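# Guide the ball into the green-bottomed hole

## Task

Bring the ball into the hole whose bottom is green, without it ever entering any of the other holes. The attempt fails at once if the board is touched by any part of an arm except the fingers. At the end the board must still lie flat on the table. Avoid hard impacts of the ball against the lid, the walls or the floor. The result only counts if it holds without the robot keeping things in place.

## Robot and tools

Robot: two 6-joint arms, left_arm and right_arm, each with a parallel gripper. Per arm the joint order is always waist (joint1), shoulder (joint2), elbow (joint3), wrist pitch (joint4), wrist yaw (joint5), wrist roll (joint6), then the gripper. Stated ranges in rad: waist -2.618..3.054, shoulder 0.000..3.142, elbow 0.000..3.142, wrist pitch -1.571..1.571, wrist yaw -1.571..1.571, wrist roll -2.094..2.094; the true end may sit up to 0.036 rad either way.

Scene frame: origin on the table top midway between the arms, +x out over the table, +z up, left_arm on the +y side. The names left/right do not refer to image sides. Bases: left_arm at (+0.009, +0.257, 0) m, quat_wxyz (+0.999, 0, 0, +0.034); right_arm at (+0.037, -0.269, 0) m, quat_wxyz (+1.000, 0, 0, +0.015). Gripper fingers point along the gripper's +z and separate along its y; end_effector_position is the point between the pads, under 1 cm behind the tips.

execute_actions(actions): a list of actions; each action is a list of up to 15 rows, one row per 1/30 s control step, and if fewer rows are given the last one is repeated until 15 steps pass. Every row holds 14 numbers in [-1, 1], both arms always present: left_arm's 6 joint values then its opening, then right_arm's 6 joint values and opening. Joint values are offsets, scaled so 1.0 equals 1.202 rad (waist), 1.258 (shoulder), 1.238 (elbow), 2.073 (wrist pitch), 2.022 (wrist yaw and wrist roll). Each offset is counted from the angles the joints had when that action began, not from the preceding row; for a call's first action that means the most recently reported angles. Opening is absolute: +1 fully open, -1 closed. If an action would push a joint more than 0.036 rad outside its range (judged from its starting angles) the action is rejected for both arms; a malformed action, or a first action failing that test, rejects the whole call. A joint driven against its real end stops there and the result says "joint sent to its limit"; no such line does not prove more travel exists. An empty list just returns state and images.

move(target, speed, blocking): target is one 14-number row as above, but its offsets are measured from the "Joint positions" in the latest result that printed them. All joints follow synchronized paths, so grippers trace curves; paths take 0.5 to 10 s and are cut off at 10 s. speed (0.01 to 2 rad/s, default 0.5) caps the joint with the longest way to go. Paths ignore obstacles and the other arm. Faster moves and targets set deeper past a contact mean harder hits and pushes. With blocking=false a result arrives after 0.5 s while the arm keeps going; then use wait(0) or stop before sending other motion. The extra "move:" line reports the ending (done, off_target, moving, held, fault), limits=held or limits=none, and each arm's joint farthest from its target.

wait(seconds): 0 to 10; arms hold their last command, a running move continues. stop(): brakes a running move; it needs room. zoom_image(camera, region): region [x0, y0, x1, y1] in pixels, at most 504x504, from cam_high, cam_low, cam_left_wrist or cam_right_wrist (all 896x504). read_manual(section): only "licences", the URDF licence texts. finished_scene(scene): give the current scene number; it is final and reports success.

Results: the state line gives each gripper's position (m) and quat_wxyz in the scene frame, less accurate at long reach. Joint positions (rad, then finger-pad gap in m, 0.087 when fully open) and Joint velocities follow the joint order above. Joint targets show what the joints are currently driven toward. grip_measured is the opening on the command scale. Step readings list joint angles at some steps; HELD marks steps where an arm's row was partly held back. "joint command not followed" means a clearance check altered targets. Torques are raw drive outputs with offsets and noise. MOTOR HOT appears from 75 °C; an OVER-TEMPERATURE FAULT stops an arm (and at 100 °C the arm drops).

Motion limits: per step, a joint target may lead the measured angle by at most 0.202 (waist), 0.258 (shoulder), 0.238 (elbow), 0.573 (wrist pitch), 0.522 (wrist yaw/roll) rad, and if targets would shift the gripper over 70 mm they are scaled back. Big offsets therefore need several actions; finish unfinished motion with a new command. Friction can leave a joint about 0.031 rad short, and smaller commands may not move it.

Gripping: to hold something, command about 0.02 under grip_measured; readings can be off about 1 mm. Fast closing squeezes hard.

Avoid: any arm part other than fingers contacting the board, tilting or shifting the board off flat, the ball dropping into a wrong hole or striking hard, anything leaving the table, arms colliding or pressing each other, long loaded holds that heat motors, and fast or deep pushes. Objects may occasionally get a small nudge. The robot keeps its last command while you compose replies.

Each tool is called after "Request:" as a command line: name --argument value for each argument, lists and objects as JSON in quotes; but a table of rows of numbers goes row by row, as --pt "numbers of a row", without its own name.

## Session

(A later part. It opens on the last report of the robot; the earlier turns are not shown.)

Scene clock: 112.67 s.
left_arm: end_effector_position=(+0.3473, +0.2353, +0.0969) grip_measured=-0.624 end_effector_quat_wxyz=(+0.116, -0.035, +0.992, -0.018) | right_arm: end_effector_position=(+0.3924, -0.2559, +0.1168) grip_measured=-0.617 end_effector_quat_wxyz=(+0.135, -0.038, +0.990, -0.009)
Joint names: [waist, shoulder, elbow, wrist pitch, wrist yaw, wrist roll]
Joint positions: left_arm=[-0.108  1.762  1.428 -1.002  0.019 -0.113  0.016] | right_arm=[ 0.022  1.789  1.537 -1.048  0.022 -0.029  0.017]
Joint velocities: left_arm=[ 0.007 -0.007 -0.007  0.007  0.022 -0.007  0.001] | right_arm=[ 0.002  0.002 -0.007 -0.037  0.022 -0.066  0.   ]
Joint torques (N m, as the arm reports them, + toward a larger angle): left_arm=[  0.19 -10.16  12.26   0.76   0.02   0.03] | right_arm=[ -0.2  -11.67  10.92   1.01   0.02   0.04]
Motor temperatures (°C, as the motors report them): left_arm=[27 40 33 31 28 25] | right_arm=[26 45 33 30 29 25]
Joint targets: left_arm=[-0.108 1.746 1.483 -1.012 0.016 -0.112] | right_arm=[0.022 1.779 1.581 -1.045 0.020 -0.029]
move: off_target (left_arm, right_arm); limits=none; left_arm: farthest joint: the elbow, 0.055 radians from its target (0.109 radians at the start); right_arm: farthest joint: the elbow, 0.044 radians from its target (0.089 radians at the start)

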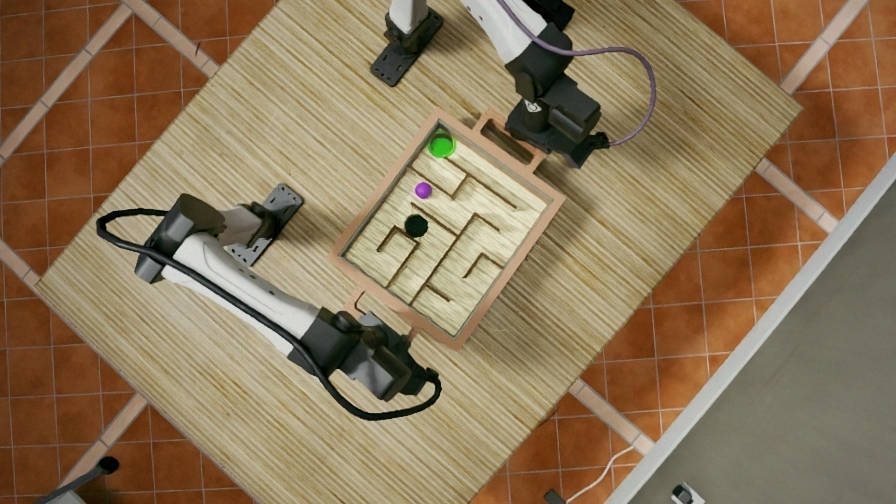

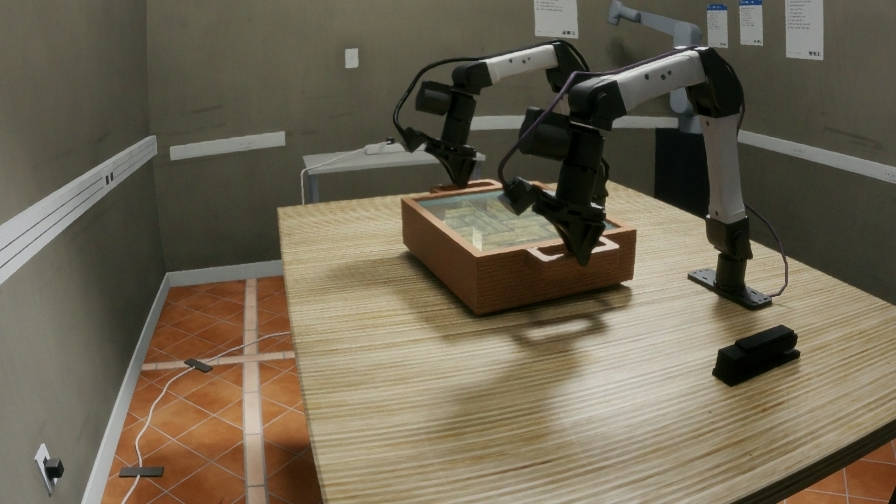

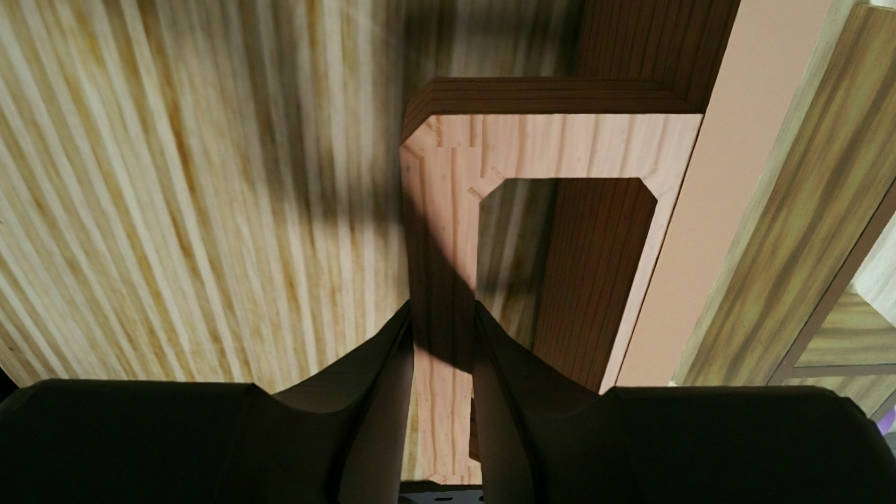

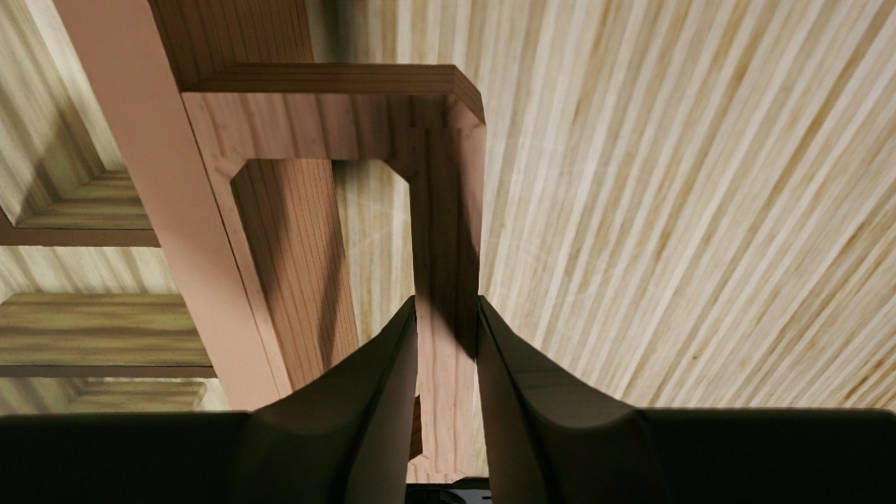

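Request:
wait --seconds 3

Scene clock: 117.73 s.
left_arm: end_effector_position=(+0.3470, +0.2353, +0.0968) grip_measured=-0.624 end_effector_quat_wxyz=(+0.115, -0.035, +0.993, -0.018) | right_arm: end_effector_position=(+0.3921, -0.2558, +0.1168) grip_measured=-0.617 end_effector_quat_wxyz=(+0.134, -0.038, +0.990, -0.009)
Joint names: [waist, shoulder, elbow, wrist pitch, wrist yaw, wrist roll]
Joint positions: left_arm=[-0.108  1.762  1.428 -1.004  0.019 -0.113  0.016] | right_arm=[ 0.022  1.789  1.537 -1.05   0.022 -0.028  0.017]
Joint velocities: left_arm=[ 0.002 -0.002 -0.002 -0.051 -0.066  0.037  0.001] | right_arm=[ 0.012 -0.007  0.007 -0.022 -0.007  0.007 -0.   ]
Joint torques (N m, as the arm reports them, + toward a larger angle): left_arm=[  0.19 -10.16  12.23   0.77   0.02   0.03] | right_arm=[ -0.09 -11.6   10.96   0.97  -0.08   0.07]
Motor temperatures (°C, as the motors report them): left_arm=[27 41 34 31 28 25] | right_arm=[26 45 34 30 29 25]
Joint targets: left_arm=[-0.108 1.746 1.483 -1.012 0.016 -0.112] | right_arm=[0.022 1.779 1.581 -1.045 0.020 -0.029]
wait: 3.00 s; at rest from the start

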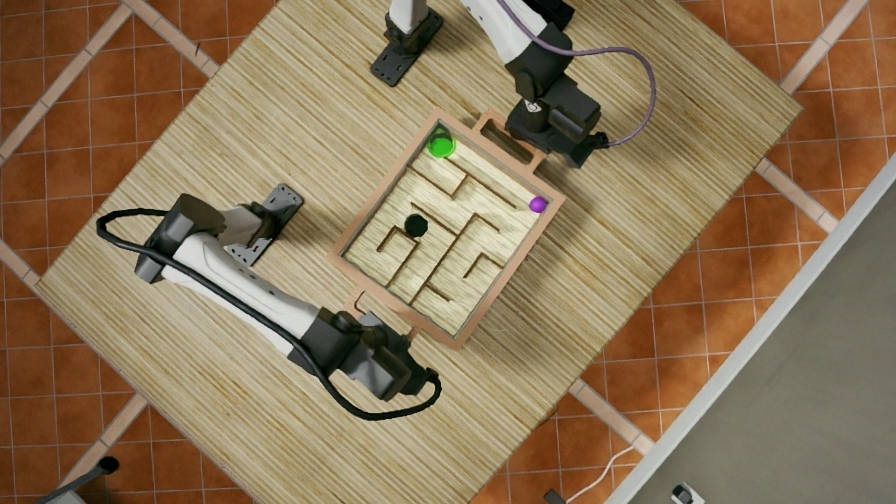

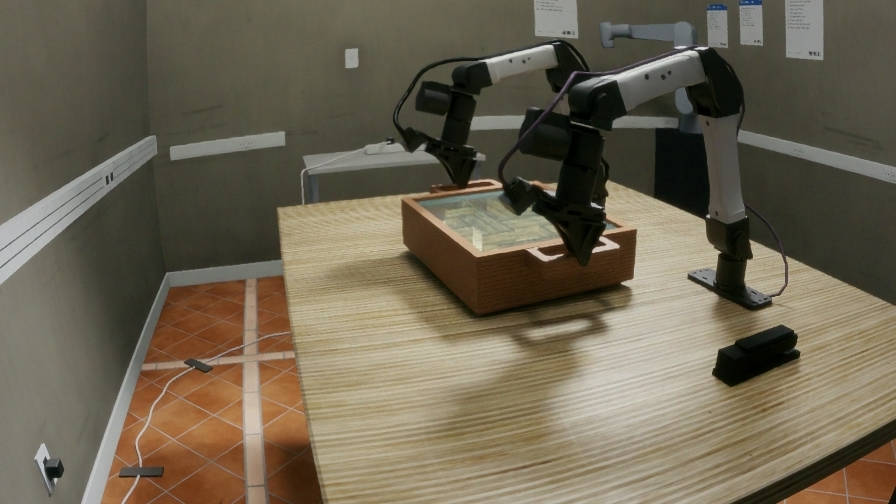

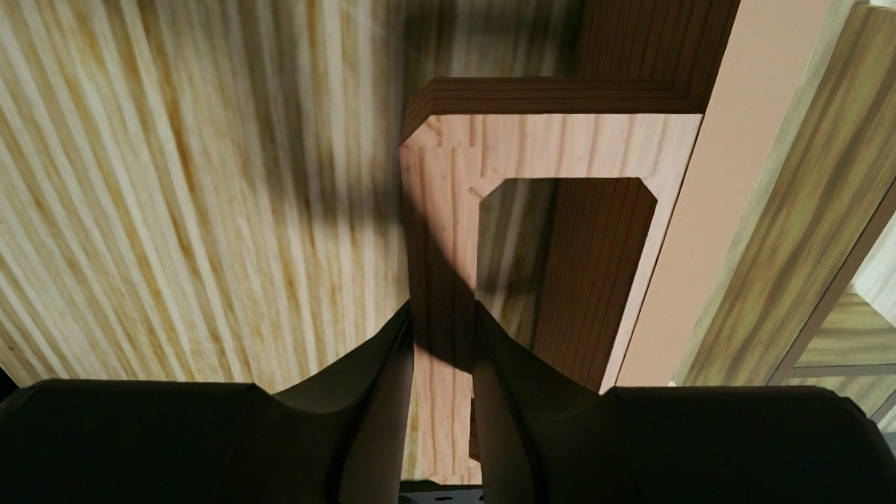

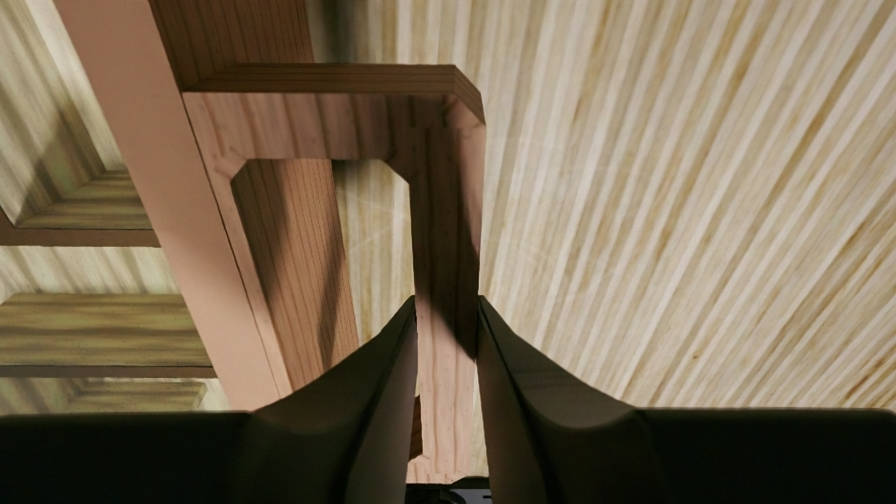

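Now tilt back: wrist +0.055 actual.

Request:
execute_actions --actions '[[[0,-0.015,0.02,0.005,0,0,-0.75,0,-0.008,0.02,0.005,0,0,-0.75],[0,-0.015,0.02,0.01,0,0,-0.75,0,-0.008,0.02,0.01,0,0,-0.75],[0,-0.015,0.02,0.015,0,0,-0.75,0,-0.008,0.02,0.015,0,0,-0.75],[0,-0.015,0.02,0.02,0,0,-0.75,0,-0.008,0.02,0.02,0,0,-0.75],[0,-0.015,0.02,0.024,0,0,-0.75,0,-0.008,0.02,0.024,0,0,-0.75],[0,-0.015,0.02,0.028,0,0,-0.75,0,-0.008,0.02,0.028,0,0,-0.75],[0,-0.015,0.02,0.032,0,0,-0.75,0,-0.008,0.02,0.032,0,0,-0.75],[0,-0.015,0.02,0.036,0,0,-0.75,0,-0.008,0.02,0.036,0,0,-0.75],[0,-0.015,0.02,0.04,0,0,-0.75,0,-0.008,0.02,0.04,0,0,-0.75],[0,-0.015,0.02,0.043,0,0,-0.75,0,-0.008,0.02,0.043,0,0,-0.75]]]'

Request:
wait --seconds 4

Scene clock: 133.43 s.
left_arm: end_effector_position=(+0.3600, +0.2354, +0.0980) grip_measured=-0.624 end_effector_quat_wxyz=(+0.141, -0.035, +0.989, -0.018) | right_arm: end_effector_position=(+0.4042, -0.2556, +0.1184) grip_measured=-0.617 end_effector_quat_wxyz=(+0.158, -0.037, +0.987, -0.010)
Joint names: [waist, shoulder, elbow, wrist pitch, wrist yaw, wrist roll]
Joint positions: left_arm=[-0.108  1.762  1.428 -0.952  0.015 -0.113  0.016] | right_arm=[ 0.022  1.789  1.537 -1.001  0.024 -0.028  0.017]
Joint velocities: left_arm=[ 0.007 -0.012 -0.002  0.051 -0.007 -0.037  0.   ] | right_arm=[-0.007  0.007 -0.002  0.037 -0.007 -0.022  0.   ]
Joint torques (N m, as the arm reports them, + toward a larger angle): left_arm=[  0.2  -10.43   9.93   1.25   0.09   0.02] | right_arm=[ -0.18 -11.73   9.49   1.31   0.     0.03]
Motor temperatures (°C, as the motors report them): left_arm=[27 41 38 31 28 25] | right_arm=[26 46 36 30 29 25]
Joint targets: left_arm=[-0.108 1.743 1.453 -0.914 0.019 -0.113] | right_arm=[0.022 1.779 1.562 -0.960 0.022 -0.028]
Step readings (joint positions):
0: left_arm=[-0.108 1.762 1.428 -1.004 0.019 -0.113] | right_arm=[0.022 1.789 1.537 -1.050 0.022 -0.028]
1: left_arm=[-0.108 1.762 1.428 -1.004 0.019 -0.113] | right_arm=[0.022 1.789 1.537 -1.050 0.022 -0.028]
2: left_arm=[-0.108 1.762 1.428 -1.004 0.019 -0.113] | right_arm=[0.022 1.789 1.537 -1.050 0.022 -0.028]
4: left_arm=[-0.108 1.762 1.428 -1.002 0.019 -0.113] | right_arm=[0.022 1.789 1.537 -1.049 0.022 -0.028]
8: left_arm=[-0.108 1.762 1.428 -0.988 0.019 -0.113] | right_arm=[0.022 1.789 1.537 -1.035 0.023 -0.028]
15: Joint positions above

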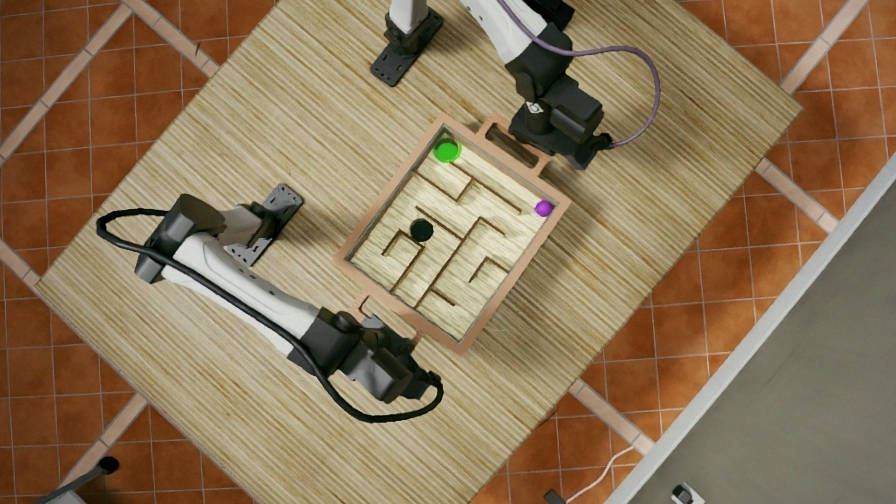

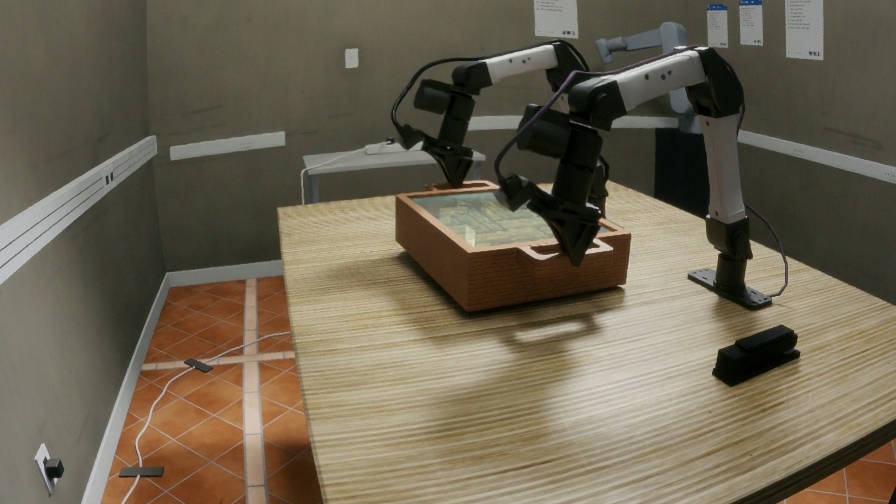

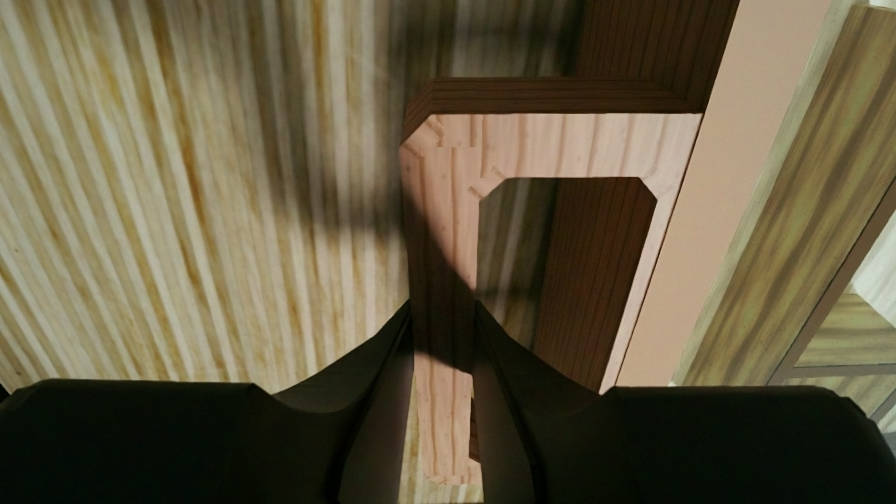

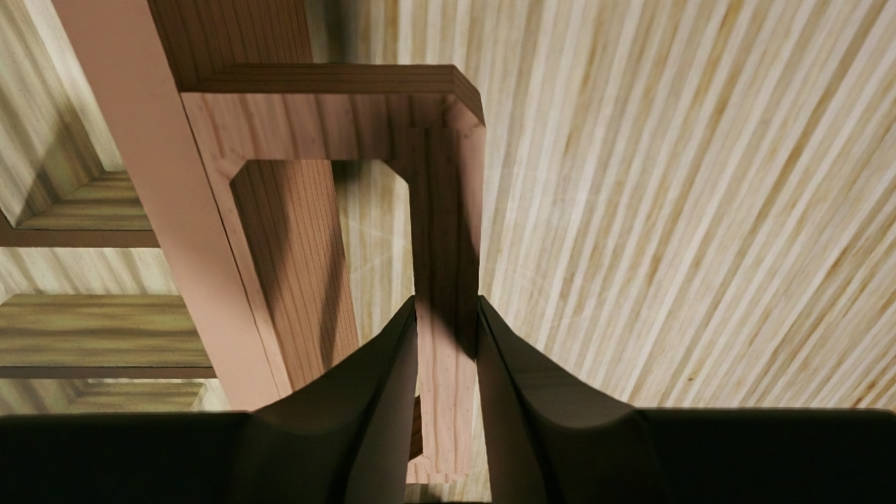

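Scene clock: 137.43 s.
left_arm: end_effector_position=(+0.3611, +0.2355, +0.0982) grip_measured=-0.624 end_effector_quat_wxyz=(+0.143, -0.035, +0.989, -0.018) | right_arm: end_effector_position=(+0.4055, -0.2555, +0.1186) grip_measured=-0.617 end_effector_quat_wxyz=(+0.161, -0.037, +0.986, -0.010)
Joint names: [waist, shoulder, elbow, wrist pitch, wrist yaw, wrist roll]
Joint positions: left_arm=[-0.108  1.762  1.428 -0.947  0.015 -0.113  0.016] | right_arm=[ 0.022  1.789  1.537 -0.996  0.024 -0.028  0.017]
Joint velocities: left_arm=[-0.017  0.007 -0.002  0.037 -0.022 -0.066  0.   ] | right_arm=[-0.002  0.012 -0.002  0.007  0.007 -0.066  0.001]
Joint torques (N m, as the arm reports them, + toward a larger angle): left_arm=[  0.19 -10.45   9.92   1.32   0.1    0.02] | right_arm=[ -0.23 -11.77   9.59   1.34   0.01   0.01]
Motor temperatures (°C, as the motors report them): left_arm=[27 41 38 31 28 25] | right_arm=[26 46 36 31 29 25]
Joint targets: left_arm=[-0.108 1.743 1.453 -0.914 0.019 -0.113] | right_arm=[0.022 1.779 1.562 -0.960 0.022 -0.028]
wait: 4.00 s; at rest by 0.20 s

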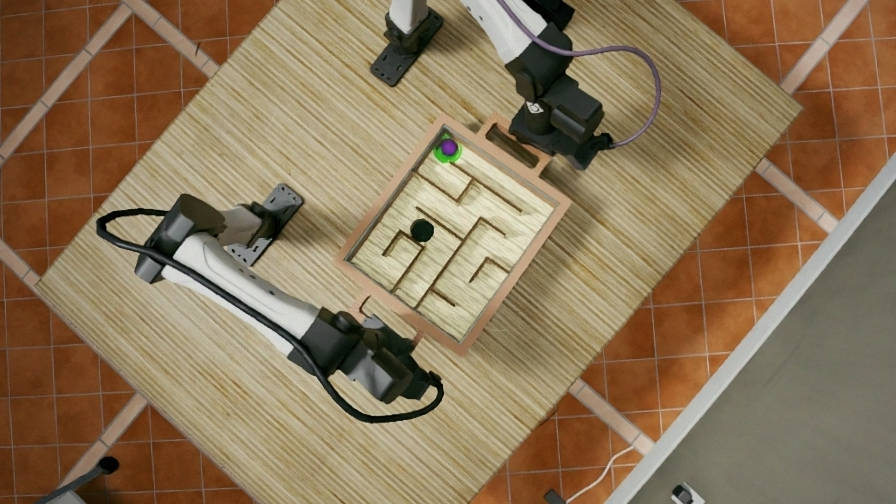

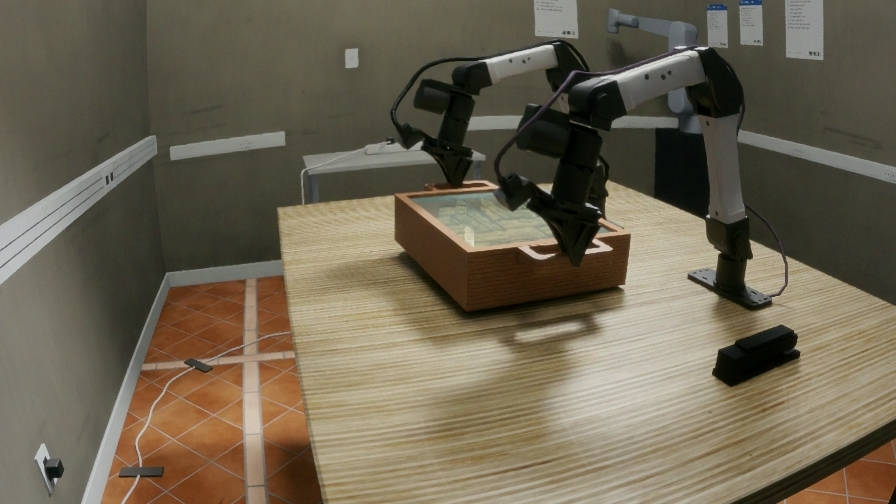

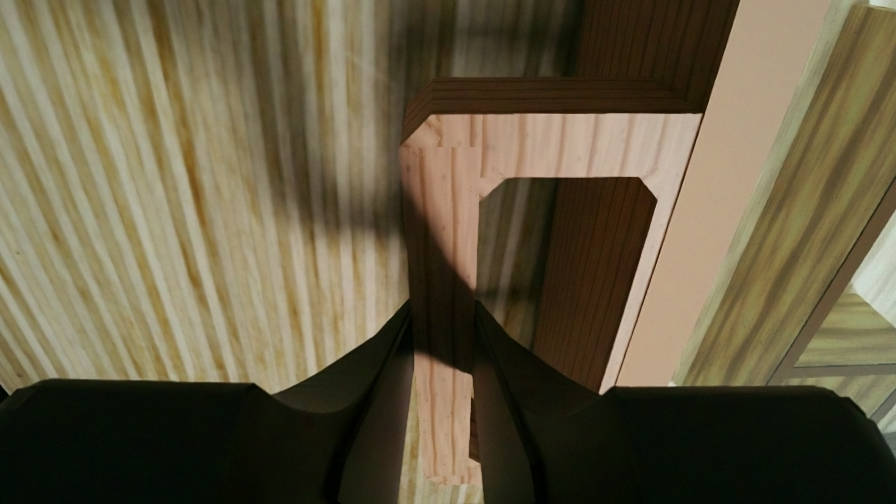

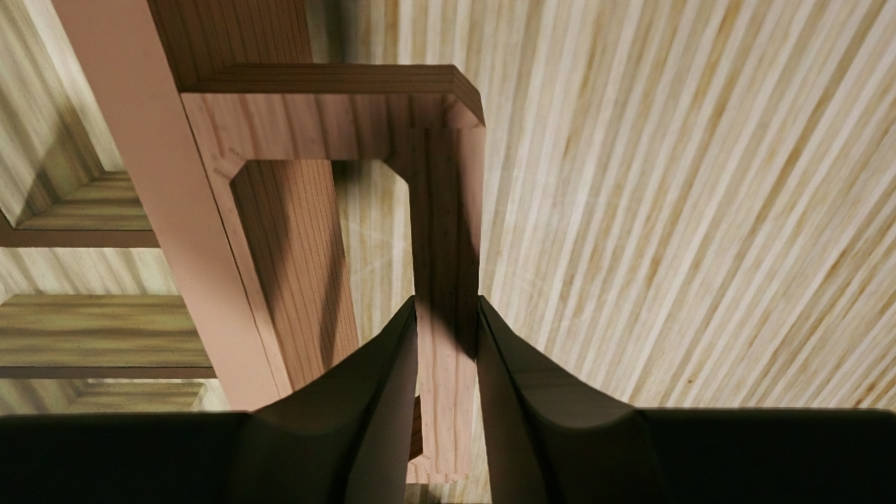

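In. Lower and release.

Request:
move --target '[0,0,-0.045,0.02,0,0,-0.75,0,0,-0.115,0.06,0,0,-0.75]' --speed 0.15

Request:
execute_actions --actions '[[[0,0,0,0,0,0,-0.5,0,0,0,0,0,0,-0.5],[0,0,0,0,0,0,-0.3,0,0,0,0,0,0,-0.3],[0,0,0,0,0,0,0,0,0,0,0,0,0,0]]]'

Scene clock: 144.03 s.
left_arm: end_effector_position=(+0.3554, +0.2374, +0.0874) grip_measured=-0.617 end_effector_quat_wxyz=(+0.126, -0.033, +0.991, -0.013) | right_arm: end_effector_position=(+0.3965, -0.2546, +0.0873) grip_measured=-0.618 end_effector_quat_wxyz=(+0.147, -0.033, +0.988, -0.007)
Joint names: [waist, shoulder, elbow, wrist pitch, wrist yaw, wrist roll]
Joint positions: left_arm=[-0.108  1.777  1.408 -0.946  0.006 -0.109  0.017] | right_arm=[ 0.022  1.789  1.417 -0.903  0.018 -0.019  0.017]
Joint velocities: left_arm=[ 0.007  0.017  0.007 -0.007  0.022 -0.095 -0.001] | right_arm=[ 0.007 -0.002 -0.002 -0.007  0.037  0.037 -0.   ]
Joint torques (N m, as the arm reports them, + toward a larger angle): left_arm=[  0.19 -10.21   4.98   1.35   0.14  -0.01] | right_arm=[ -0.22 -10.61   6.07   1.31   0.05  -0.06]
Motor temperatures (°C, as the motors report them): left_arm=[27 41 39 31 28 25] | right_arm=[26 46 37 31 29 25]
Joint targets: left_arm=[-0.108 1.763 1.372 -0.906 0.015 -0.113] | right_arm=[0.022 1.789 1.395 -0.872 0.024 -0.028]
move: off_target (left_arm, right_arm); limits=none; left_arm: farthest joint: the wrist pitch, 0.041 radians from its target (0.042 radians at the start); right_arm: farthest joint: the wrist pitch, 0.031 radians from its target (0.125 radians at the start)

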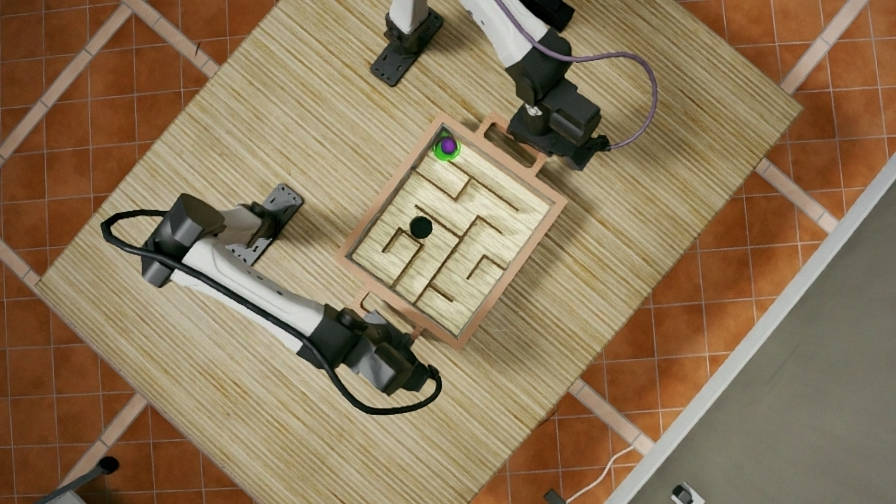

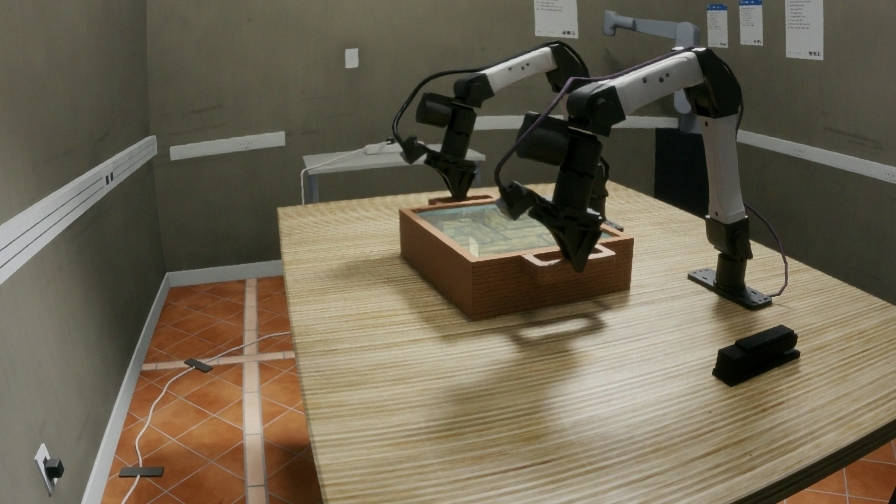

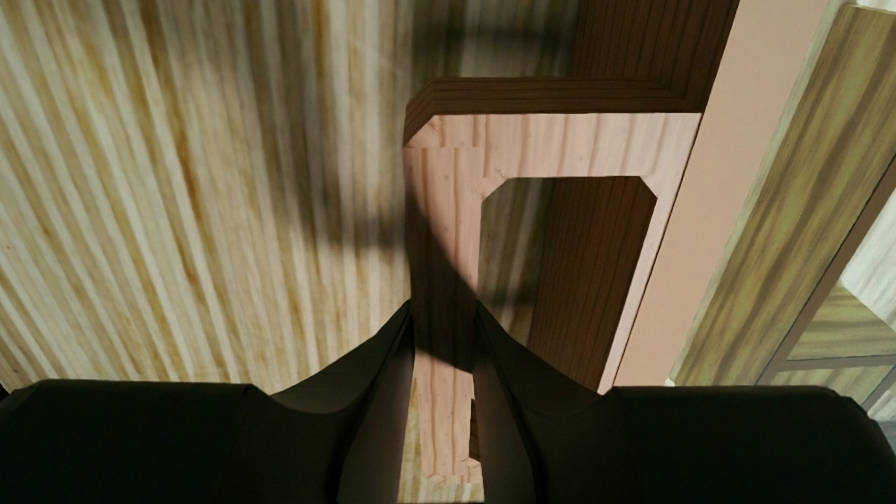

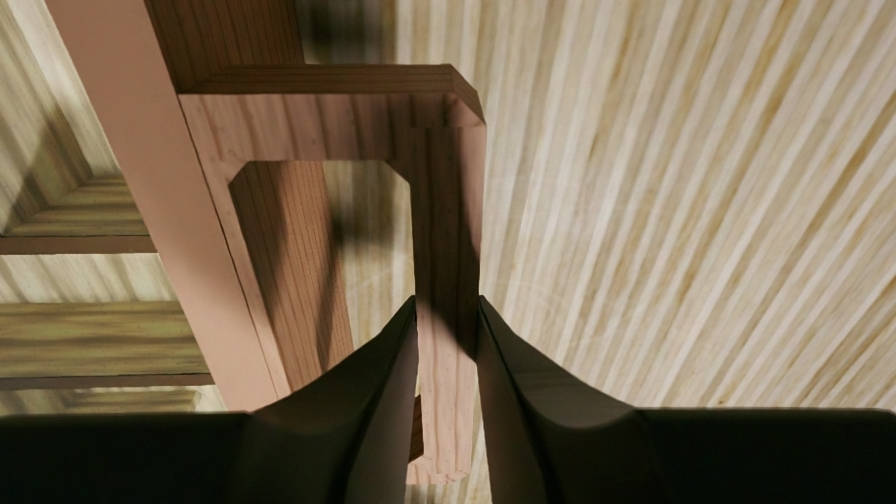

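Scene clock: 144.53 s.
left_arm: end_effector_position=(+0.3554, +0.2374, +0.0874) grip_measured=+0.000 end_effector_quat_wxyz=(+0.126, -0.033, +0.991, -0.013) | right_arm: end_effector_position=(+0.3965, -0.2545, +0.0873) grip_measured=+0.000 end_effector_quat_wxyz=(+0.147, -0.033, +0.988, -0.006)
Joint names: [waist, shoulder, elbow, wrist pitch, wrist yaw, wrist roll]
Joint positions: left_arm=[-0.108  1.777  1.408 -0.946  0.006 -0.109  0.044] | right_arm=[ 0.022  1.789  1.417 -0.903  0.018 -0.018  0.044]
Joint velocities: left_arm=[-0.022  0.007 -0.042  0.007 -0.037 -0.037 -0.   ] | right_arm=[ 0.017  0.002 -0.002 -0.007  0.022 -0.051  0.   ]
Joint torques (N m, as the arm reports them, + toward a larger angle): left_arm=[ 0.24 -9.03  7.84  0.91  0.05  0.02] | right_arm=[ -0.13 -10.68   7.67   0.98   0.02   0.07]
Motor temperatures (°C, as the motors report them): left_arm=[27 41 39 31 28 25] | right_arm=[26 46 37 31 29 25]
Joint targets: left_arm=[-0.108 1.777 1.408 -0.946 0.006 -0.109] | right_arm=[0.022 1.789 1.417 -0.903 0.018 -0.018]
Step readings (joint positions):
0: left_arm=[-0.108 1.777 1.408 -0.946 0.006 -0.109] | right_arm=[0.022 1.789 1.417 -0.903 0.018 -0.019]
1: left_arm=[-0.108 1.777 1.408 -0.946 0.006 -0.109] | right_arm=[0.022 1.789 1.417 -0.903 0.018 -0.018]
2: left_arm=[-0.108 1.777 1.408 -0.946 0.006 -0.109] | right_arm=[0.022 1.789 1.417 -0.903 0.018 -0.018]
4: left_arm=[-0.108 1.777 1.408 -0.946 0.006 -0.109] | right_arm=[0.022 1.789 1.417 -0.903 0.018 -0.018]
8: left_arm=[-0.108 1.777 1.408 -0.946 0.006 -0.109] | right_arm=[0.022 1.789 1.417 -0.903 0.018 -0.018]
15: Joint positions above

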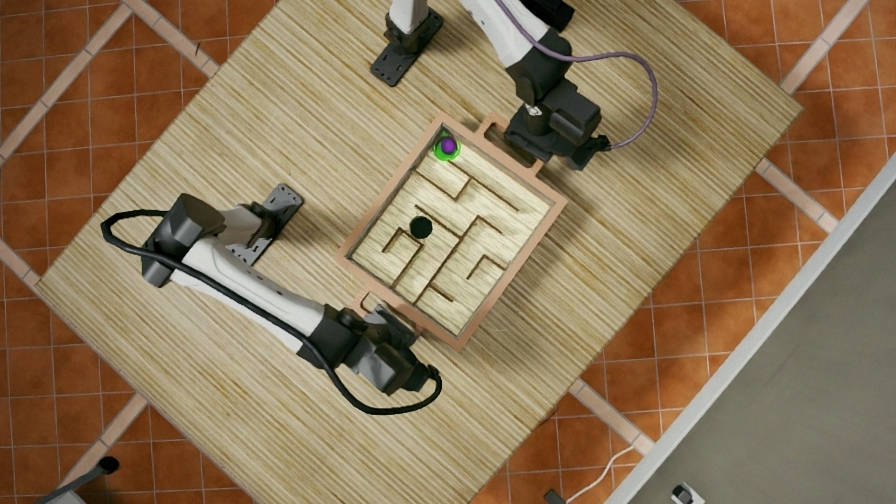

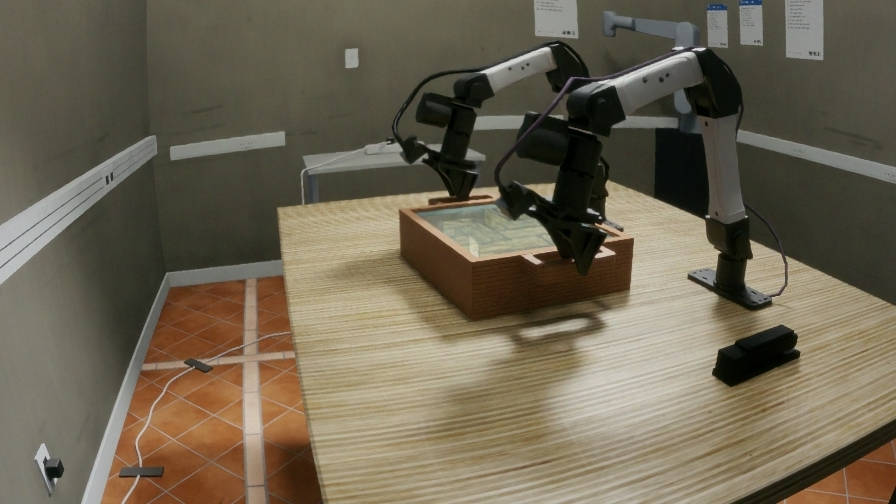

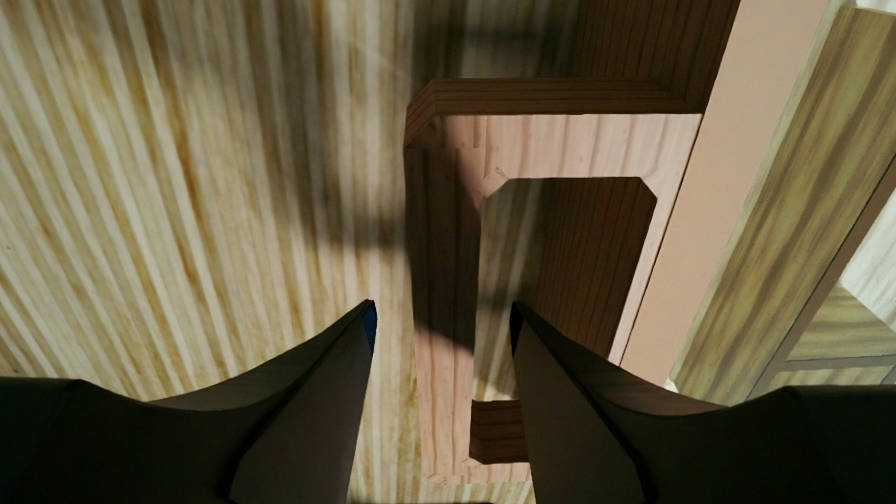

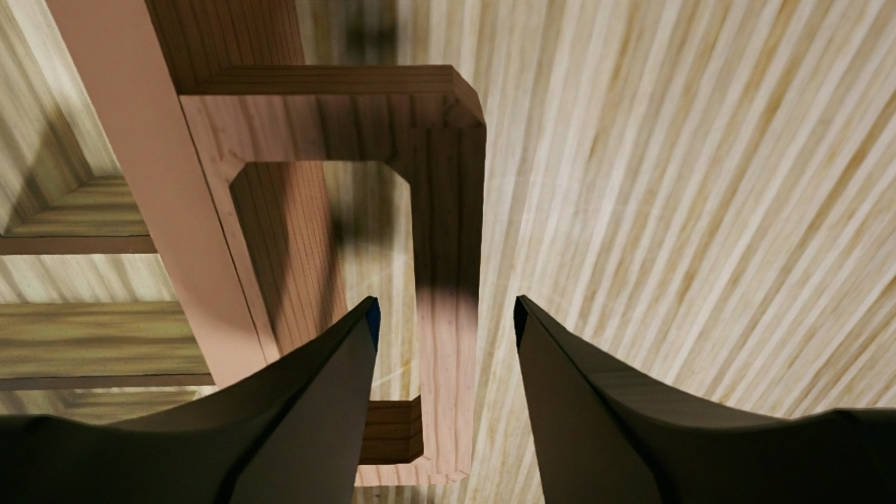

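Request:
finished_scene --scene 1

The scene is finished: the task was done.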